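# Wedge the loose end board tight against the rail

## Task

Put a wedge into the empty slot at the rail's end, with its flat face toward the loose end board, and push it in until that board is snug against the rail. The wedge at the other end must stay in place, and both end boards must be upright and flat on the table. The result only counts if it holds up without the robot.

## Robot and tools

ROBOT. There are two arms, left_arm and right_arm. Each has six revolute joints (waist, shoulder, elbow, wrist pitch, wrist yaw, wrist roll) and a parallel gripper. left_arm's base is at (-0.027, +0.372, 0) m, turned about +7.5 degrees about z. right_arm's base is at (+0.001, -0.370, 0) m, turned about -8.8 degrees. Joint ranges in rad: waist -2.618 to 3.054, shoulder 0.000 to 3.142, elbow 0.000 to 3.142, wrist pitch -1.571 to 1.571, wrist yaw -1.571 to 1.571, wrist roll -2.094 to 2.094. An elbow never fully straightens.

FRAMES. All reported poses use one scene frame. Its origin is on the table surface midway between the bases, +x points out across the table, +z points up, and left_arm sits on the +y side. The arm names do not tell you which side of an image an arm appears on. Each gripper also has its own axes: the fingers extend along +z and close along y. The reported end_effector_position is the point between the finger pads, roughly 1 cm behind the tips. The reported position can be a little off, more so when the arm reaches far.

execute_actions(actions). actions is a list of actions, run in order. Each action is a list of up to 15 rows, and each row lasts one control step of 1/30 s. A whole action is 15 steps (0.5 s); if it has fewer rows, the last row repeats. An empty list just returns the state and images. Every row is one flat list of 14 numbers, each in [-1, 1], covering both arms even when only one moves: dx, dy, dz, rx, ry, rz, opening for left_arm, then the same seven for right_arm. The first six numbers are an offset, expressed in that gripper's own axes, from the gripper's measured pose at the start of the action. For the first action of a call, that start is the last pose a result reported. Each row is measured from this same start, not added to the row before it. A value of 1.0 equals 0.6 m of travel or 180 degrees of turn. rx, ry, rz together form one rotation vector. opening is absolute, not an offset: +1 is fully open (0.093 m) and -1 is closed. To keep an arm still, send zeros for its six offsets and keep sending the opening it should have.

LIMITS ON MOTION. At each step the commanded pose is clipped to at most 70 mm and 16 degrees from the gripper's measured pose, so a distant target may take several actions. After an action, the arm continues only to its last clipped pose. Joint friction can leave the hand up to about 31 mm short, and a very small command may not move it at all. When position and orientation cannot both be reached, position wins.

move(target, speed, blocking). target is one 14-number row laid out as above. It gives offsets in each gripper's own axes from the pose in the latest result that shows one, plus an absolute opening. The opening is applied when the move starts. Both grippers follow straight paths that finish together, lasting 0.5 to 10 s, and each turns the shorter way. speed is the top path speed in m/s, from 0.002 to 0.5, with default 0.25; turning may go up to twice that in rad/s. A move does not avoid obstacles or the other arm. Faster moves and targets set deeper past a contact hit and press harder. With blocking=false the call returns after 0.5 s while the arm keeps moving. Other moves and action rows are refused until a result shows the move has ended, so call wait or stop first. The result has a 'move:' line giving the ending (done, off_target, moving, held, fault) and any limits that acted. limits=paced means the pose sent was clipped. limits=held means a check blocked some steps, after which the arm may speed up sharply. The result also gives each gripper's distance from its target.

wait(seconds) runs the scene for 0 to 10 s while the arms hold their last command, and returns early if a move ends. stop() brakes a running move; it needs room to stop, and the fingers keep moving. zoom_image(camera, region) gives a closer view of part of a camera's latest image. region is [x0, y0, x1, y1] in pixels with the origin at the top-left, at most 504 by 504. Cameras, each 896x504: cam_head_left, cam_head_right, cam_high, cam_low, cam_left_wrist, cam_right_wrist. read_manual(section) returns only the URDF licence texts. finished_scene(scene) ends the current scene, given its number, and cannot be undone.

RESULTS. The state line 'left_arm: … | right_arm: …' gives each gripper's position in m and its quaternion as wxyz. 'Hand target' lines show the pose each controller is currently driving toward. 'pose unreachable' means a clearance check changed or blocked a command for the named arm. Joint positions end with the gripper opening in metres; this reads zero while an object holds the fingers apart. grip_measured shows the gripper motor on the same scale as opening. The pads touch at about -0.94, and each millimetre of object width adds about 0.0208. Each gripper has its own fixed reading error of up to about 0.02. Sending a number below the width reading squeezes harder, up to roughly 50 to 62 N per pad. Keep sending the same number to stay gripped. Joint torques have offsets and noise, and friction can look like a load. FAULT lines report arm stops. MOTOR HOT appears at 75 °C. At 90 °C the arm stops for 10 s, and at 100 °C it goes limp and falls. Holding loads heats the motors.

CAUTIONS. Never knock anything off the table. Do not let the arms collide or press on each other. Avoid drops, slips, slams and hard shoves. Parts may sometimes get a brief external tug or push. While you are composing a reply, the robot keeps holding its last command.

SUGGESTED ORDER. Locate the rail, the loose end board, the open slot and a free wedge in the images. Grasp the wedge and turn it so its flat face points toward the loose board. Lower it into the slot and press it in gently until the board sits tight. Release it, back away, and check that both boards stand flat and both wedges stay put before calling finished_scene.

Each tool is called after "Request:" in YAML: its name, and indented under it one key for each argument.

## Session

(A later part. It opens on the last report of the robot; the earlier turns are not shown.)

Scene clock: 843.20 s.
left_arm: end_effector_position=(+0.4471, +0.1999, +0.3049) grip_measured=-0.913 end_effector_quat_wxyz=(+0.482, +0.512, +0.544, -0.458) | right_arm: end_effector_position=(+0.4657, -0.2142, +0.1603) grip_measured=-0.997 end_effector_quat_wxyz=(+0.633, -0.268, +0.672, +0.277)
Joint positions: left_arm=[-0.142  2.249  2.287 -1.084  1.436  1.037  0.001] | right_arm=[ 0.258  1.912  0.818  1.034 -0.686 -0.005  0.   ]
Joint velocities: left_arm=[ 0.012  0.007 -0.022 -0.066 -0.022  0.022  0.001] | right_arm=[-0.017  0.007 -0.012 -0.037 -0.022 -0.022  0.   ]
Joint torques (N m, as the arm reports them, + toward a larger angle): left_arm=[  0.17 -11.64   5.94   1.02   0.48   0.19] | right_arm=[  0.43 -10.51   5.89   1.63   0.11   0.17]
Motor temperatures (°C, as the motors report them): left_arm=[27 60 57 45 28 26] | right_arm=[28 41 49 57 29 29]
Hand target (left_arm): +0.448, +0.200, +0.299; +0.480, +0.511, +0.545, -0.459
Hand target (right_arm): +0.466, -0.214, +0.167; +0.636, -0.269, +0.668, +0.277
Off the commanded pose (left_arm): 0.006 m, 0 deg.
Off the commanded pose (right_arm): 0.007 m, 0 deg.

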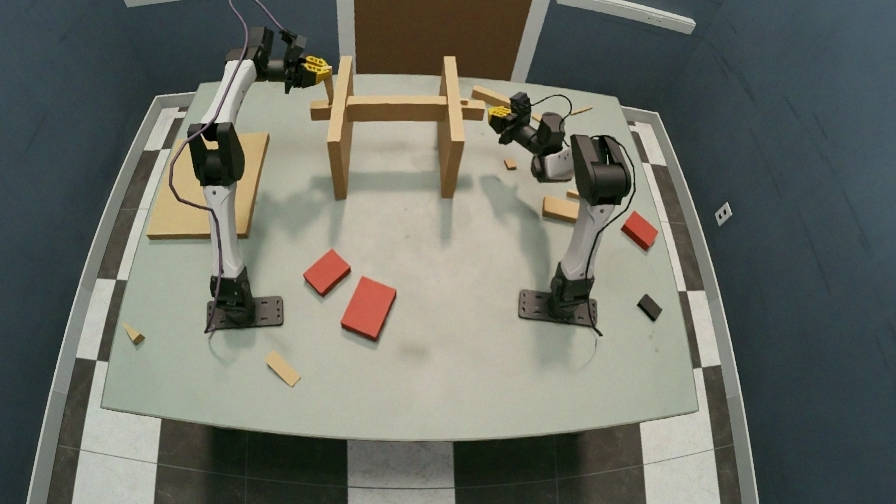

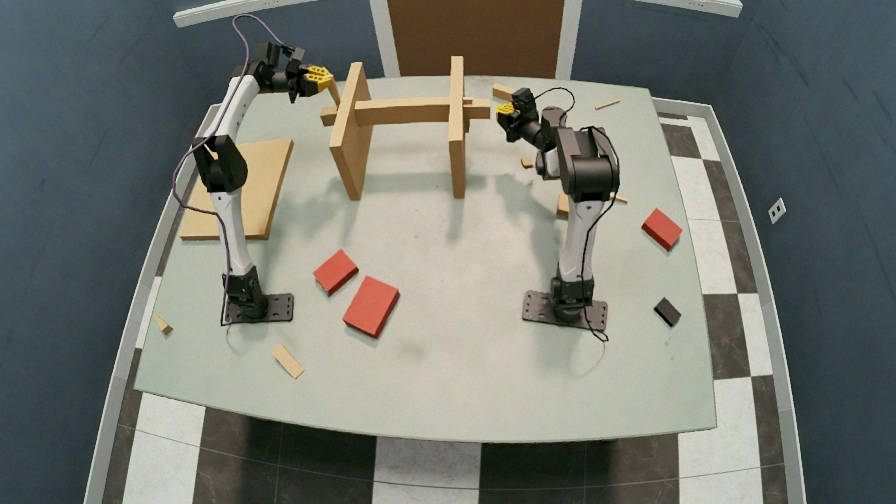

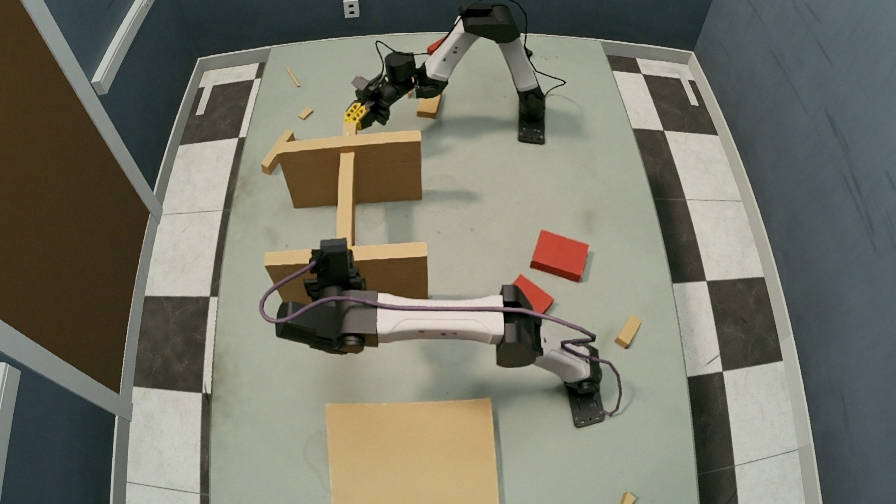

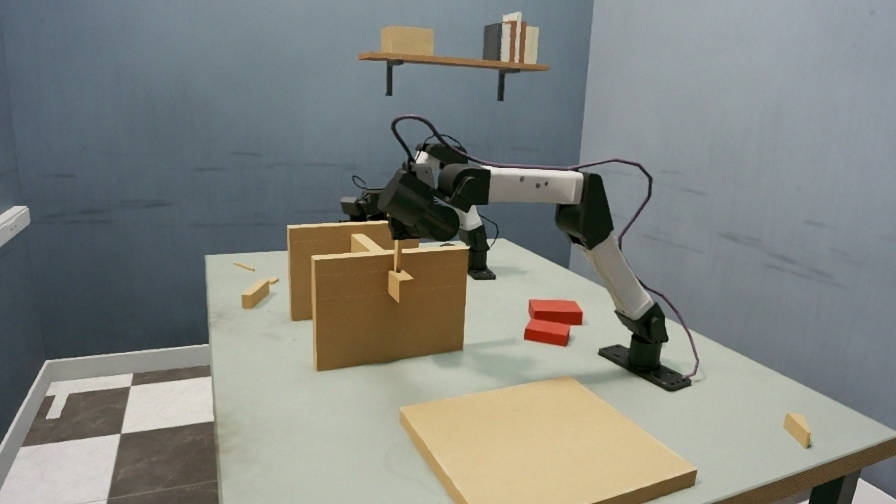

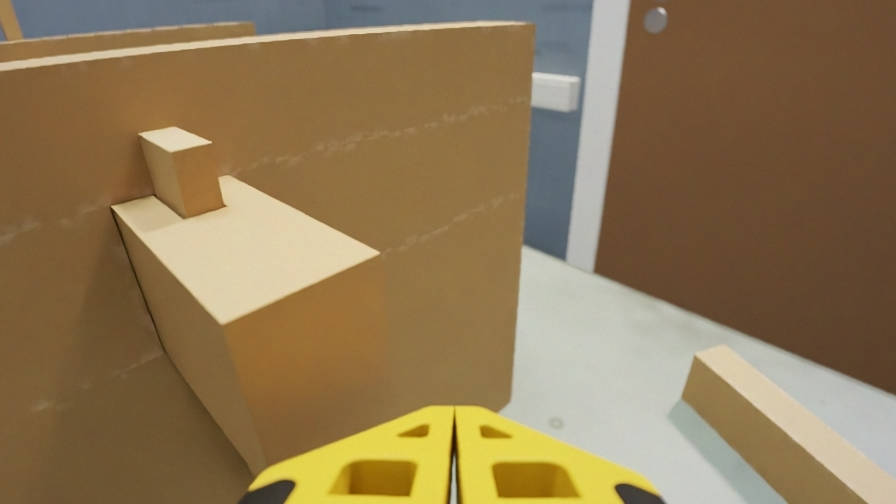

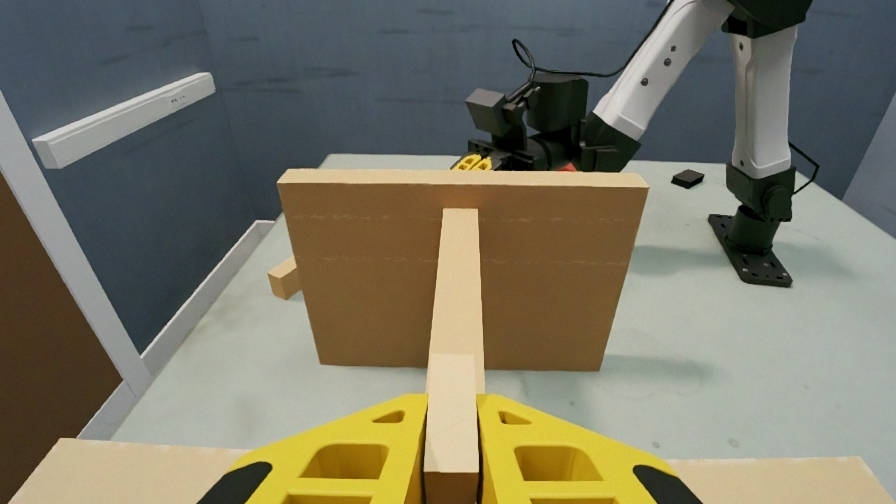

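Request:
move:
  target: [0.045, 0, 0.0125, 0.003, 0.002, 0, -0.93, -0.0115, 0, 0, 0, 0, 0, -1]
  speed: 0.02

Request:
zoom_image:
  camera: "cam_low"
  region: [340, 200, 460, 320]

Request:
zoom_image:
  camera: "cam_head_left"
  region: [280, 40, 380, 140]

Scene clock: 849.67 s.
left_arm: end_effector_position=(+0.4486, +0.2001, +0.2785) grip_measured=-0.913 end_effector_quat_wxyz=(+0.476, +0.511, +0.548, -0.459) | right_arm: end_effector_position=(+0.4654, -0.2142, +0.1566) grip_measured=-0.997 end_effector_quat_wxyz=(+0.627, -0.266, +0.678, +0.278)
Joint positions: left_arm=[-0.142  2.249  2.193 -1.042  1.431  1.077  0.001] | right_arm=[ 0.258  1.912  0.818  1.016 -0.686 -0.005  0.   ]
Joint velocities: left_arm=[ 0.012 -0.007 -0.017  0.037  0.066 -0.081 -0.   ] | right_arm=[ 0.002  0.007 -0.002 -0.081  0.037 -0.037  0.   ]
Joint torques (N m, as the arm reports them, + toward a larger angle): left_arm=[ -0.47 -12.45   6.08   1.08   0.47   0.08] | right_arm=[  0.44 -10.98   6.05   1.63   0.13   0.15]
Motor temperatures (°C, as the motors report them): left_arm=[27 60 56 44 28 26] | right_arm=[28 41 49 57 29 29]
Hand target (left_arm): +0.447, +0.196, +0.277; +0.477, +0.516, +0.543, -0.459
Hand target (right_arm): +0.466, -0.214, +0.167; +0.633, -0.268, +0.672, +0.277
Off the commanded pose (left_arm): 0.005 m, 1 deg.
Off the commanded pose (right_arm): 0.011 m, 1 deg.
move: off_target (right_arm)

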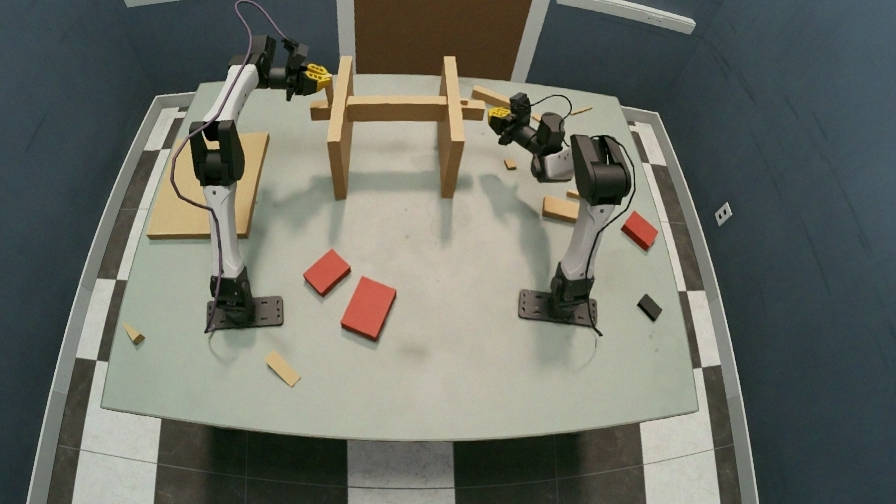

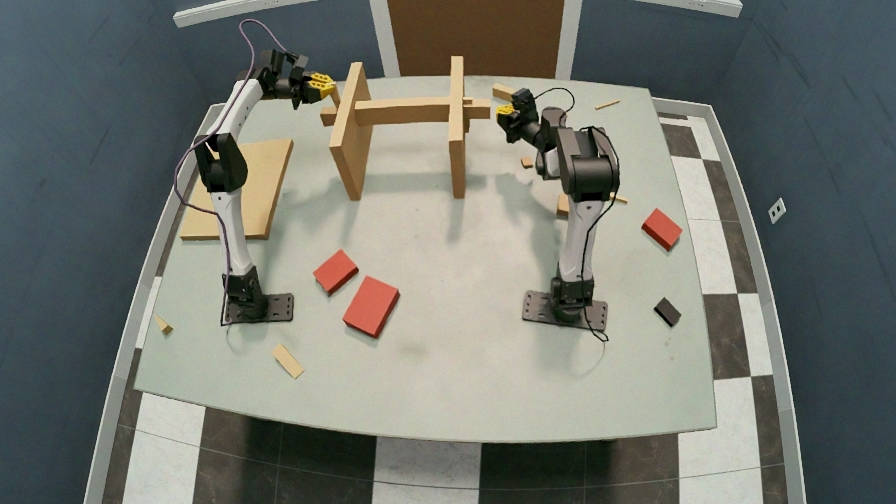

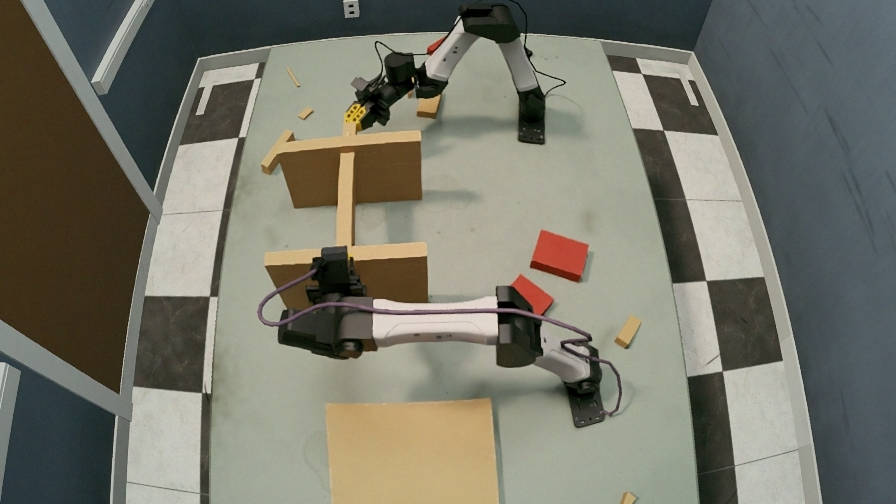

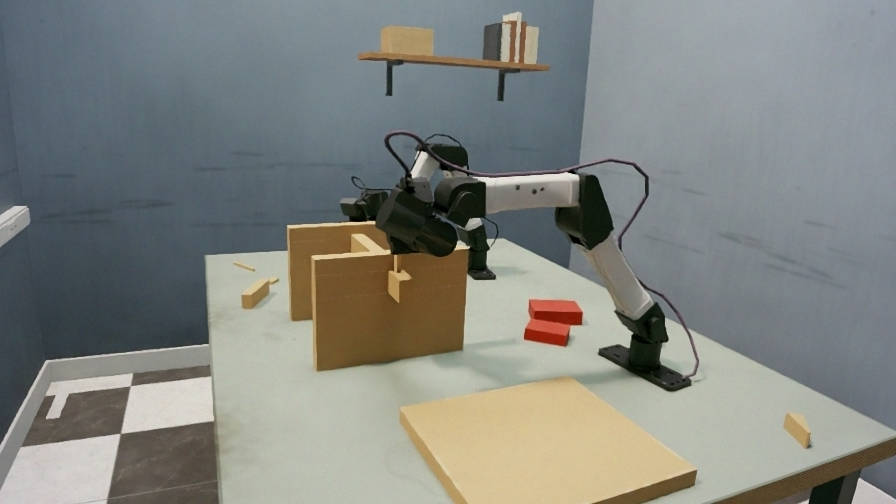

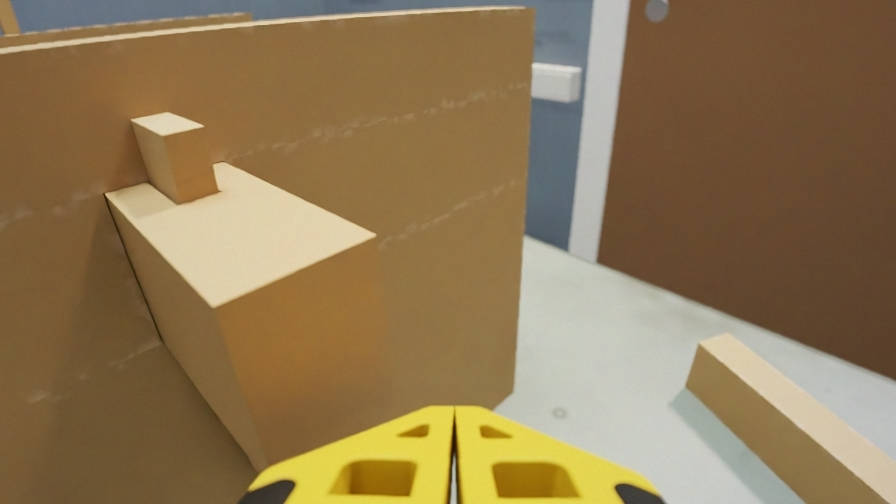

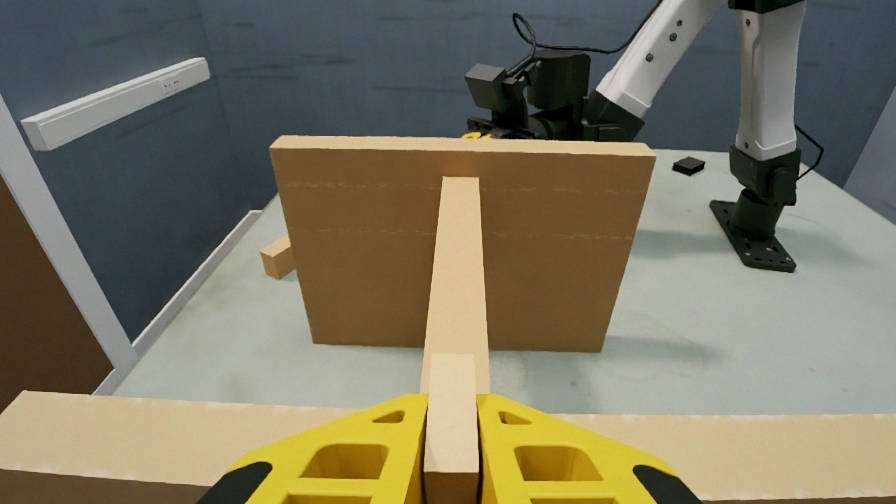

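Region (340, 200, 460, 320) of cam_low's 896x504 image, scaled by 4.200, with more detail than that image has.

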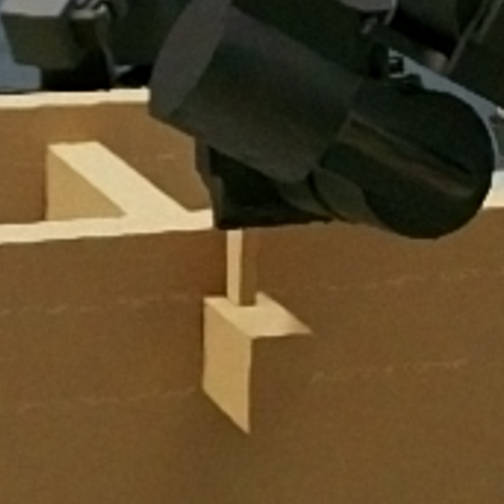

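Region (280, 40, 380, 140) of cam_head_left's 896x504 image, scaled by 5.040, with more detail than that image has.

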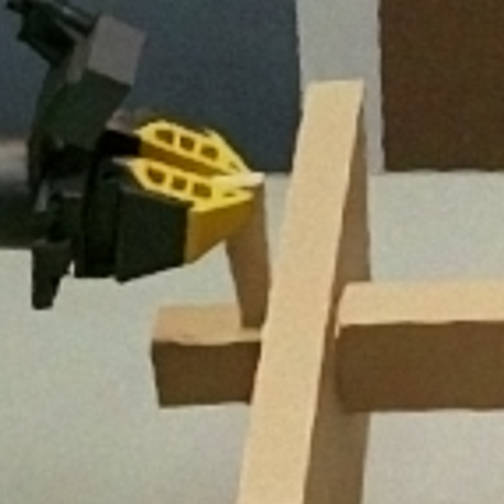

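Request:
move:
  target: [0.05, -0.0033, 0.0207, 0.004, -0.003, 0.005, -0.93, -0.0367, 0, 0, -0.001, -0.009, -0.006, -1]
  speed: 0.02

Request:
zoom_image:
  camera: "cam_low"
  region: [340, 200, 460, 320]

Request:
zoom_image:
  camera: "cam_head_left"
  region: [280, 40, 380, 140]

Scene clock: 873.13 s.
left_arm: end_effector_position=(+0.4502, +0.1982, +0.2403) grip_measured=-0.913 end_effector_quat_wxyz=(+0.472, +0.508, +0.549, -0.467) | right_arm: end_effector_position=(+0.4644, -0.2143, +0.1619) grip_measured=-0.997 end_effector_quat_wxyz=(+0.628, -0.266, +0.676, +0.278)
Joint positions: left_arm=[-0.146  2.249  2.039 -0.904  1.438  1.077  0.001] | right_arm=[ 0.258  1.894  0.818  1.002 -0.686 -0.005  0.   ]
Joint velocities: left_arm=[-0.017 -0.022 -0.032  0.037  0.022 -0.051  0.   ] | right_arm=[-0.007 -0.002  0.002 -0.051  0.037  0.037  0.   ]
Joint torques (N m, as the arm reports them, + toward a larger angle): left_arm=[ -0.71 -14.03   6.15   1.21   0.45   0.  ] | right_arm=[  0.37 -11.15   7.     1.62   0.08   0.19]
Motor temperatures (°C, as the motors report them): left_arm=[27 65 54 44 28 26] | right_arm=[28 42 49 56 29 29]
Hand target (left_arm): +0.447, +0.192, +0.247; +0.477, +0.518, +0.539, -0.462
Hand target (right_arm): +0.466, -0.214, +0.178; +0.638, -0.270, +0.666, +0.277
Off the commanded pose (left_arm): 0.010 m, 2 deg.
Off the commanded pose (right_arm): 0.017 m, 2 deg.
move: off_target (right_arm)

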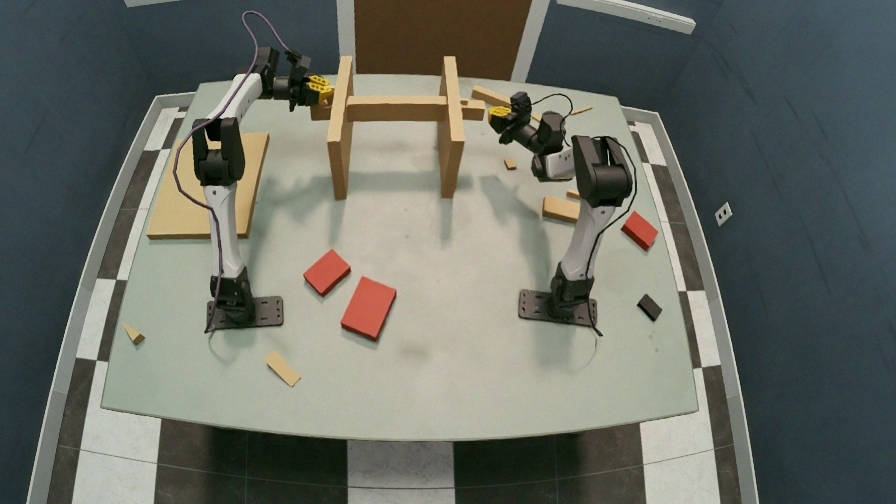

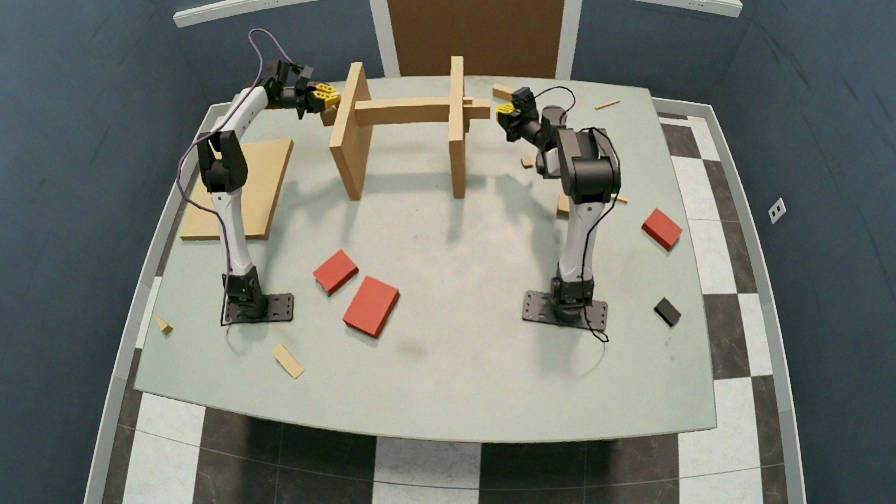

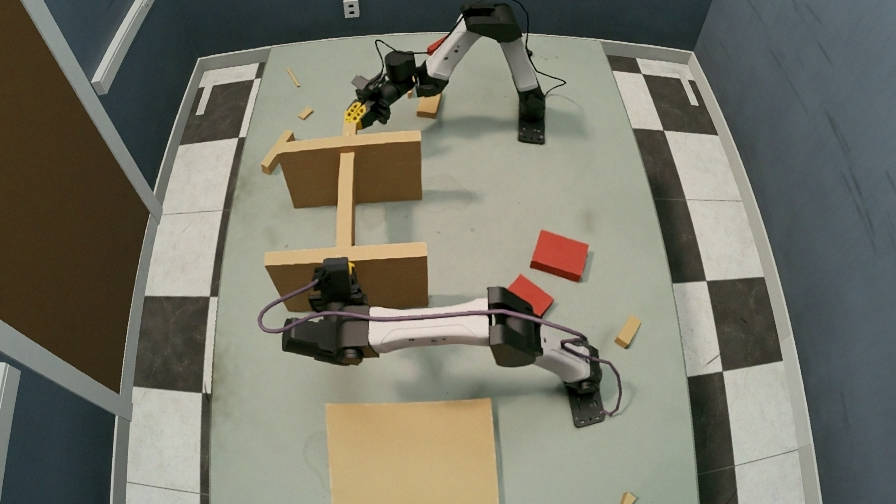

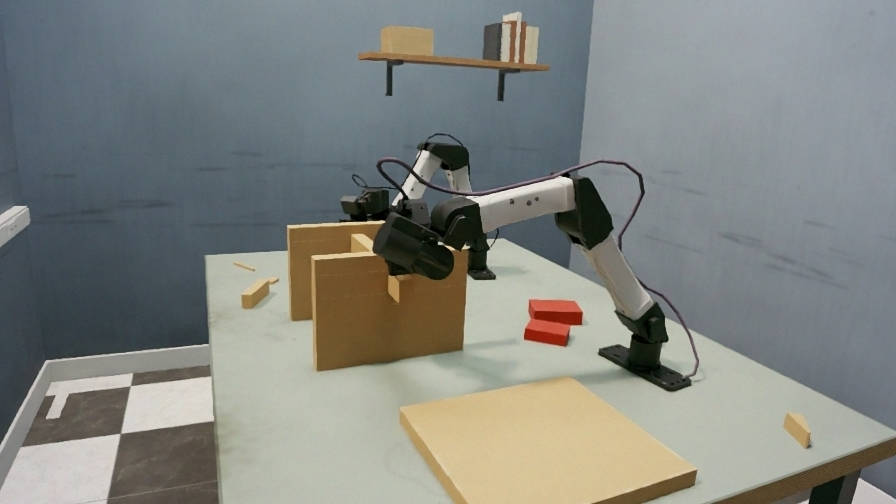

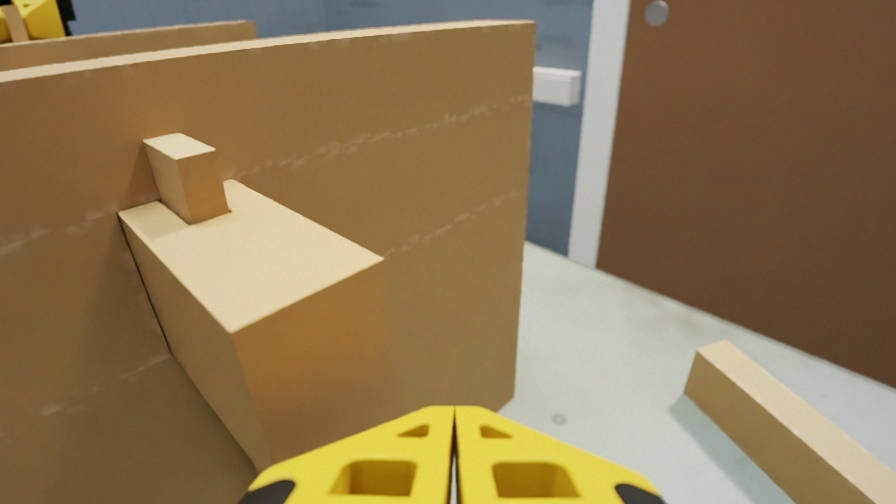

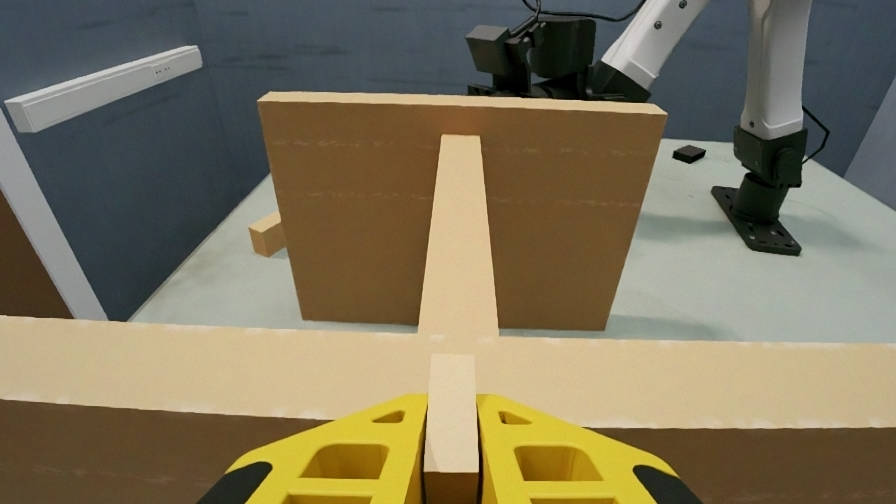

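Region (340, 200, 460, 320) of cam_low's 896x504 image, scaled by 4.200, with more detail than that image has.

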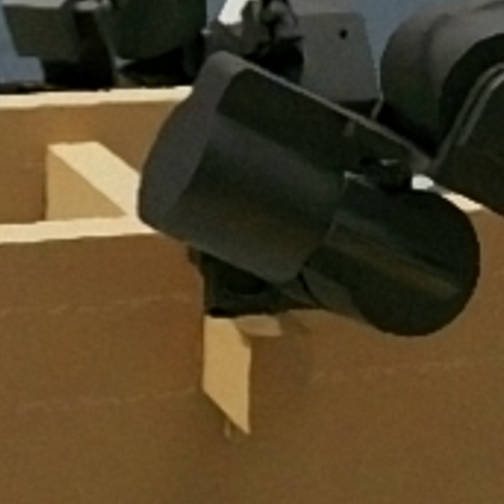

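Region (280, 40, 380, 140) of cam_head_left's 896x504 image, scaled by 5.040, with more detail than that image has.

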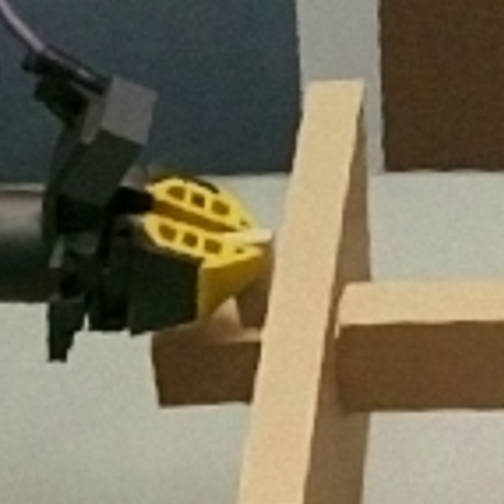

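Request:
execute_actions:
  actions:
    - [[0,0,0,0,0,0,-0.8,-0.0268,0,0,-0.0007,-0.0074,-0.0055,-1],[0,0,0,0,0,0,-0.78,-0.0268,0,0,-0.0007,-0.0074,-0.0055,-1],[0,0,0,0,0,0,-0.76,-0.0268,0,0,-0.0007,-0.0074,-0.0055,-1],[0,0,0,0,0,0,-0.74,-0.0268,0,0,-0.0007,-0.0074,-0.0055,-1],[0,0,0,0,0,0,-0.72,-0.0268,0,0,-0.0007,-0.0074,-0.0055,-1],[0,0,0,0,0,0,-0.7,-0.0268,0,0,-0.0007,-0.0074,-0.0055,-1],[0,0,0,0,0,0,-0.66,-0.0268,0,0,-0.0007,-0.0074,-0.0055,-1],[0,0,0,0,0,0,-0.62,-0.0268,0,0,-0.0007,-0.0074,-0.0055,-1],[0,0,0,0,0,0,-0.56,-0.0268,0,0,-0.0007,-0.0074,-0.0055,-1],[0,0,0,0,0,0,-0.5,-0.0268,0,0,-0.0007,-0.0074,-0.0055,-1]]

Request:
move:
  target: [-0.02, 0, -0.085, 0, 0, 0, -0.5, -0.0268, 0, 0, -0.0007, -0.0074, -0.0055, -1]
  speed: 0.05

Scene clock: 885.93 s.
left_arm: end_effector_position=(+0.4503, +0.1982, +0.2403) grip_measured=-0.502 end_effector_quat_wxyz=(+0.472, +0.507, +0.549, -0.468) | right_arm: end_effector_position=(+0.4643, -0.2143, +0.1615) grip_measured=-0.997 end_effector_quat_wxyz=(+0.627, -0.266, +0.677, +0.278)
Joint positions: left_arm=[-0.146  2.249  2.037 -0.9    1.439  1.073  0.021] | right_arm=[ 0.258  1.894  0.818  1.    -0.686 -0.005  0.   ]
Joint velocities: left_arm=[ 0.012 -0.012 -0.007  0.037  0.022 -0.007  0.   ] | right_arm=[-0.012 -0.012 -0.017 -0.051 -0.037 -0.007  0.   ]
Joint torques (N m, as the arm reports them, + toward a larger angle): left_arm=[  0.07 -12.3    7.36   0.88   0.46   0.13] | right_arm=[  0.38 -11.42   6.57   1.64   0.1    0.16]
Motor temperatures (°C, as the motors report them): left_arm=[27 69 53 43 28 26] | right_arm=[28 43 49 56 29 29]
Hand target (left_arm): +0.450, +0.198, +0.240; +0.472, +0.508, +0.549, -0.467
Hand target (right_arm): +0.465, -0.214, +0.178; +0.638, -0.270, +0.666, +0.276
Off the commanded pose (left_arm): 0.000 m, 0 deg.
Off the commanded pose (right_arm): 0.016 m, 2 deg.

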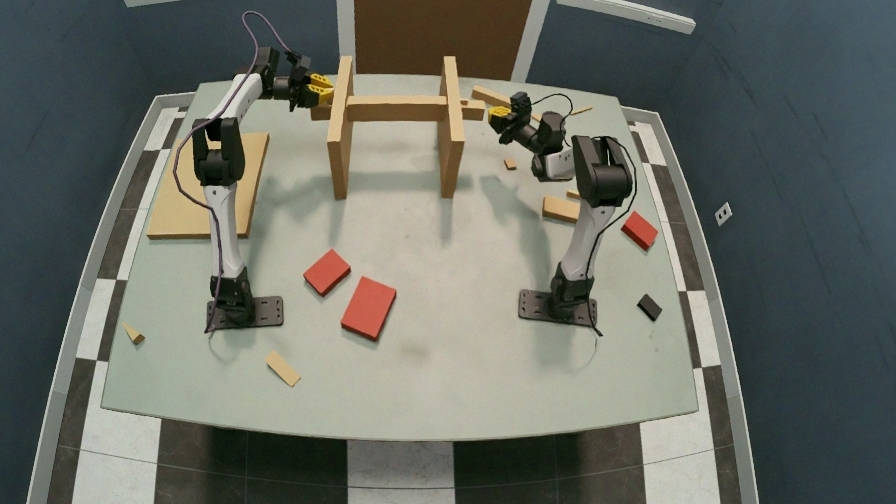

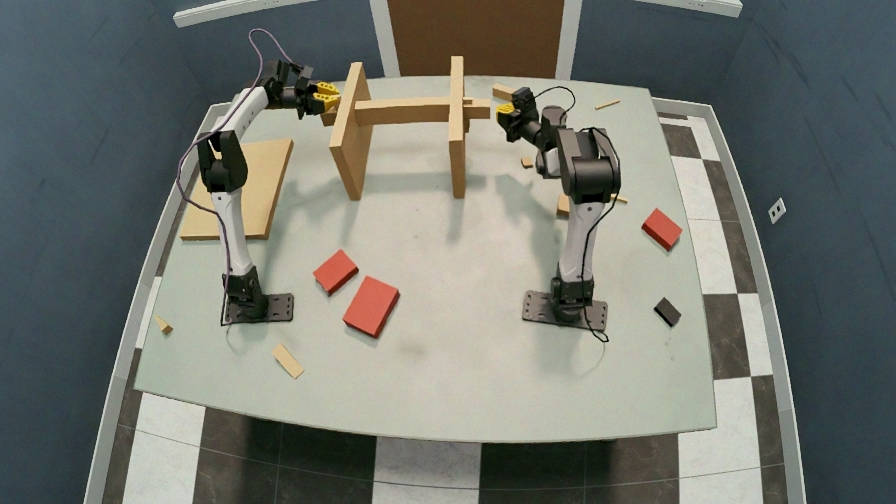

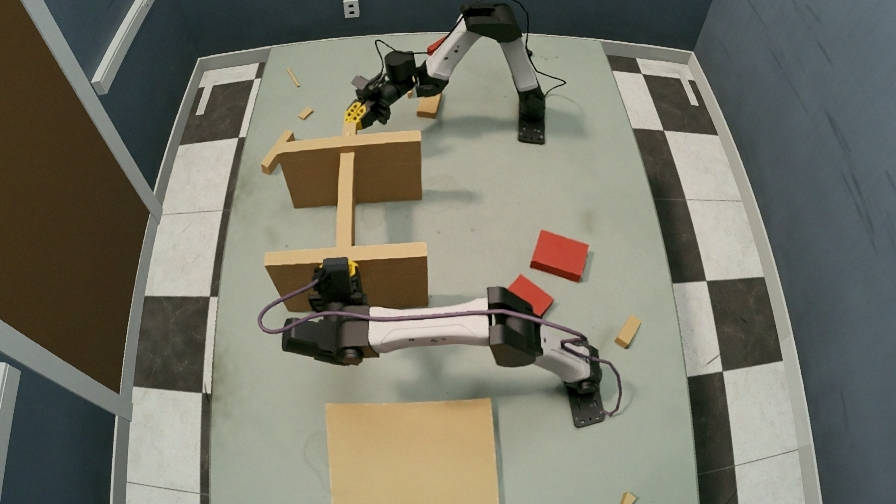

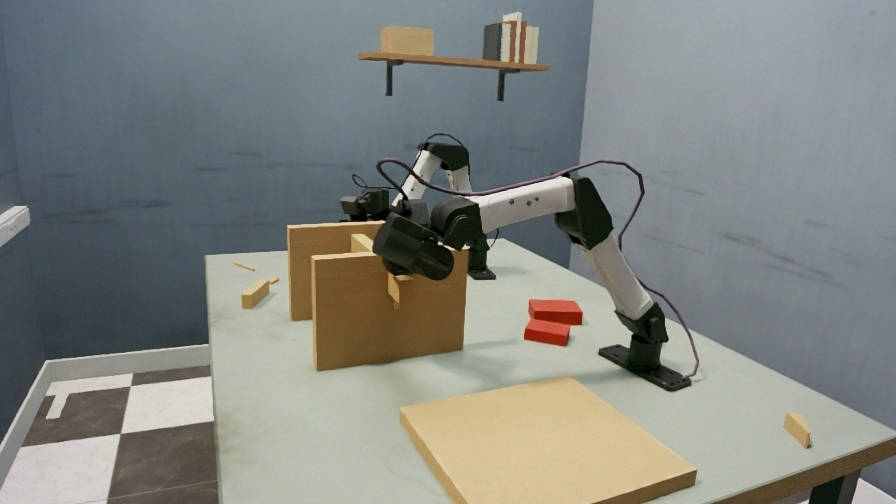

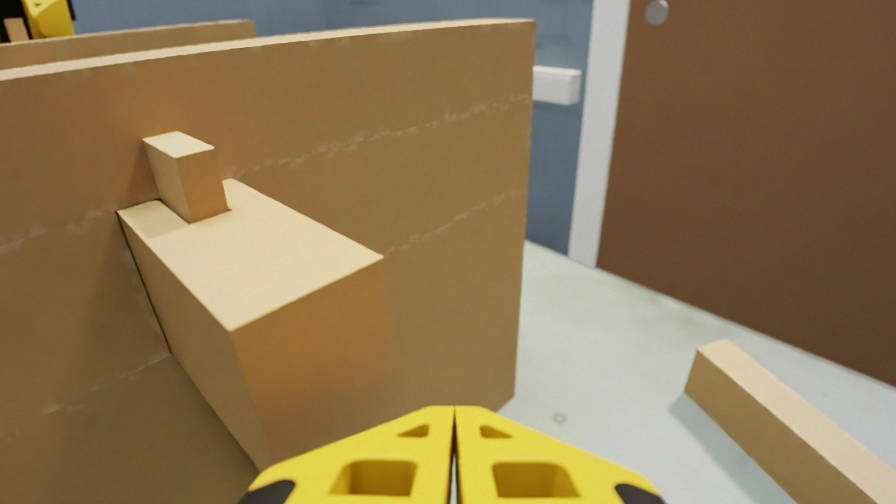

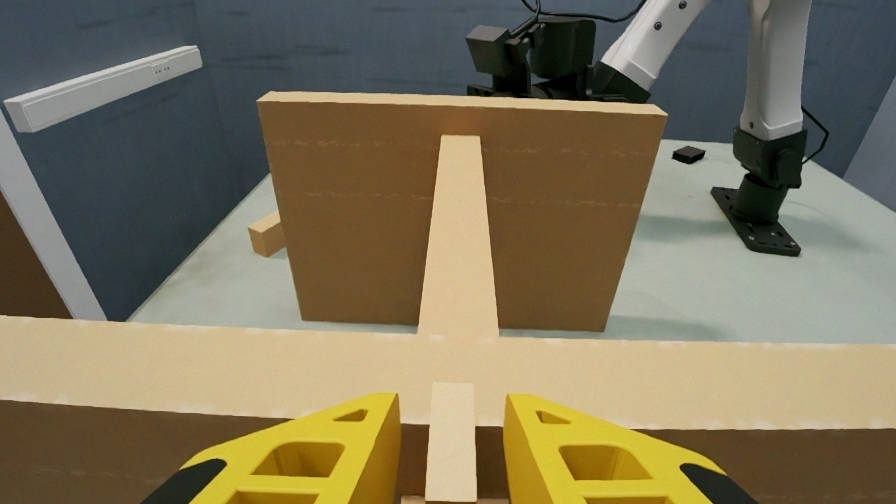

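Scene clock: 887.33 s.
left_arm: end_effector_position=(+0.4504, +0.2430, +0.2584) grip_measured=-0.502 end_effector_quat_wxyz=(+0.487, +0.496, +0.558, -0.454) | right_arm: end_effector_position=(+0.4643, -0.2143, +0.1611) grip_measured=-0.997 end_effector_quat_wxyz=(+0.627, -0.266, +0.678, +0.278)
Joint positions: left_arm=[-0.05   2.371  2.344 -1.437  1.456  1.438  0.021] | right_arm=[ 0.258  1.894  0.818  0.998 -0.686 -0.005  0.   ]
Joint velocities: left_arm=[-0.002  0.159  0.305 -0.374 -0.007  0.227 -0.001] | right_arm=[ 0.007  0.012  0.012  0.007 -0.007  0.007  0.   ]
Joint torques (N m, as the arm reports them, + toward a larger angle): left_arm=[  0.68 -11.78   8.39   0.33   0.58   0.14] | right_arm=[  0.37 -11.44   6.56   1.63   0.09   0.16]
Motor temperatures (°C, as the motors report them): left_arm=[27 69 53 43 28 26] | right_arm=[28 43 49 56 29 29]
Hand target (left_arm): +0.449, +0.247, +0.260; +0.488, +0.492, +0.558, -0.456
Hand target (right_arm): +0.465, -0.214, +0.177; +0.637, -0.270, +0.667, +0.277
Off the commanded pose (left_arm): 0.005 m, 3 deg.
Off the commanded pose (right_arm): 0.016 m, 2 deg.
move: off_target (left_arm, right_arm)

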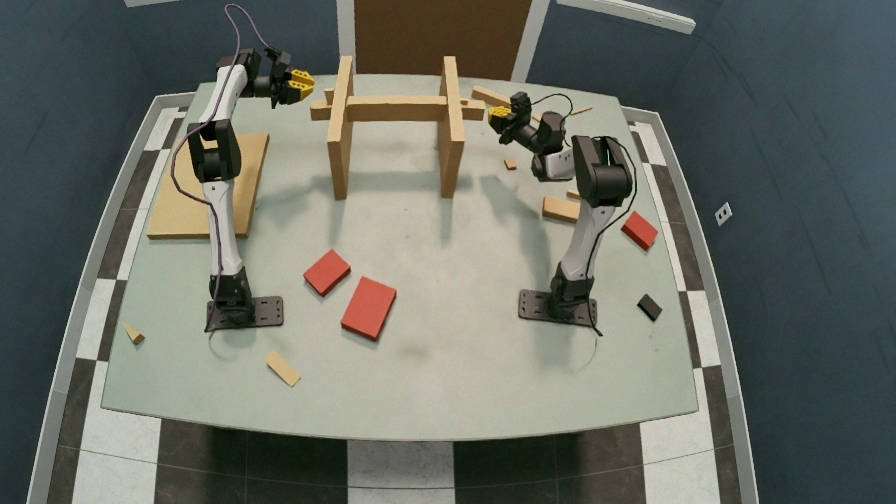

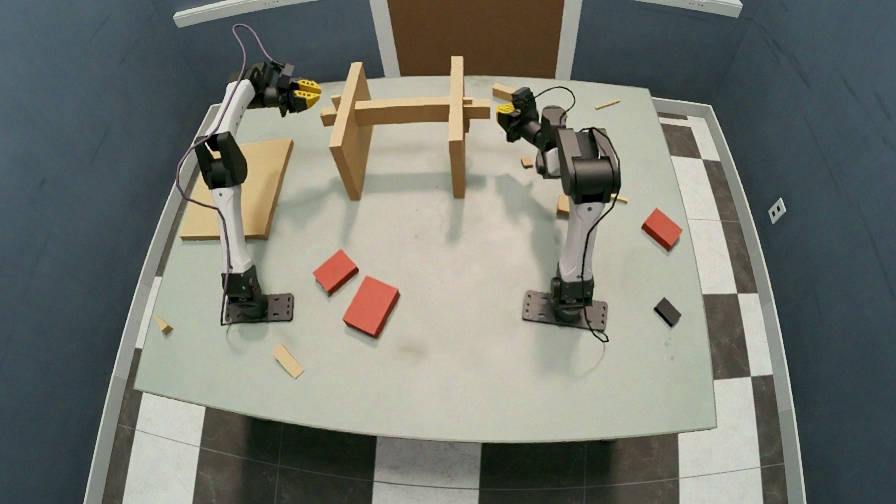

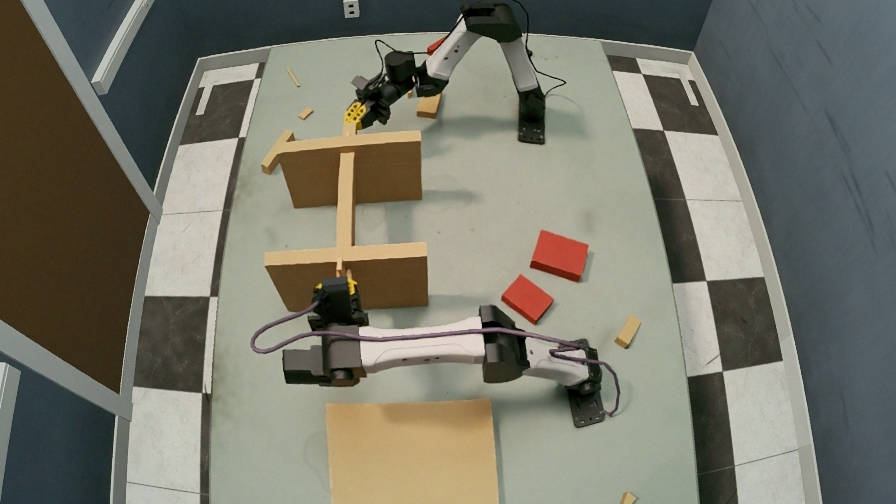

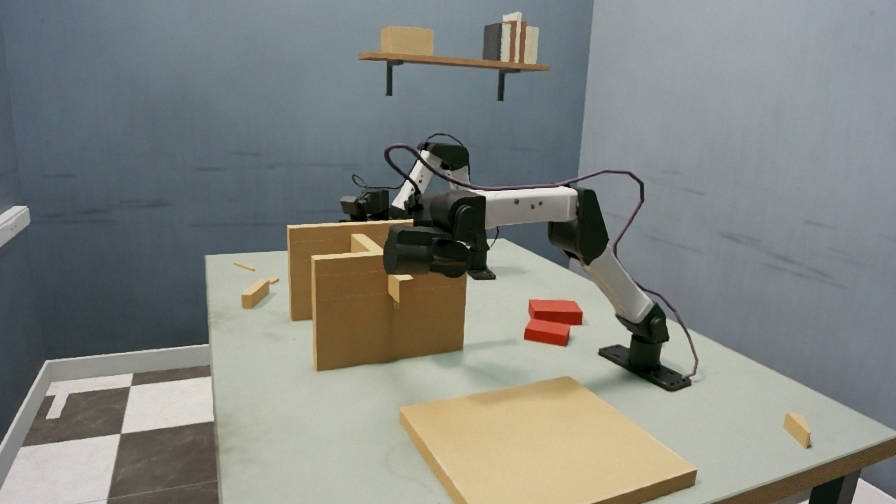

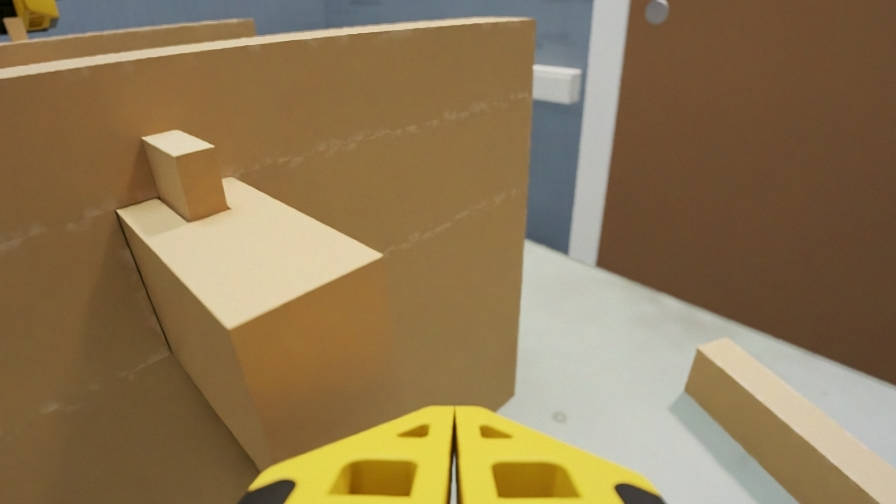

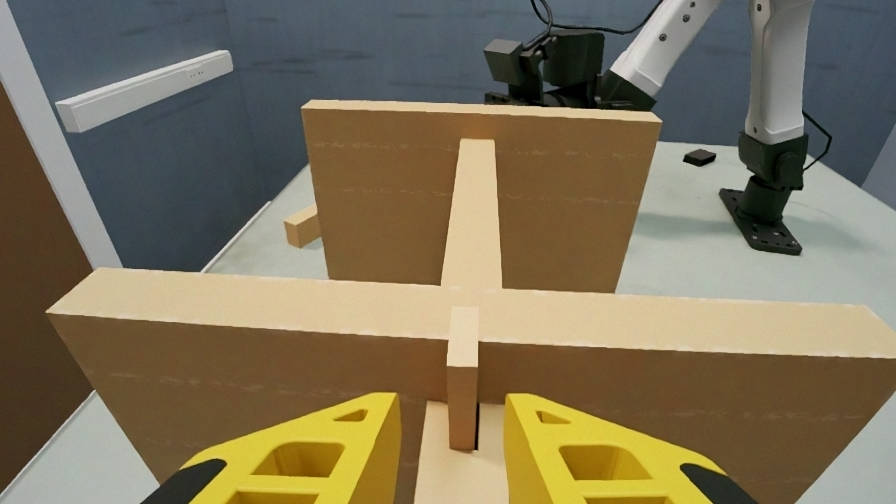

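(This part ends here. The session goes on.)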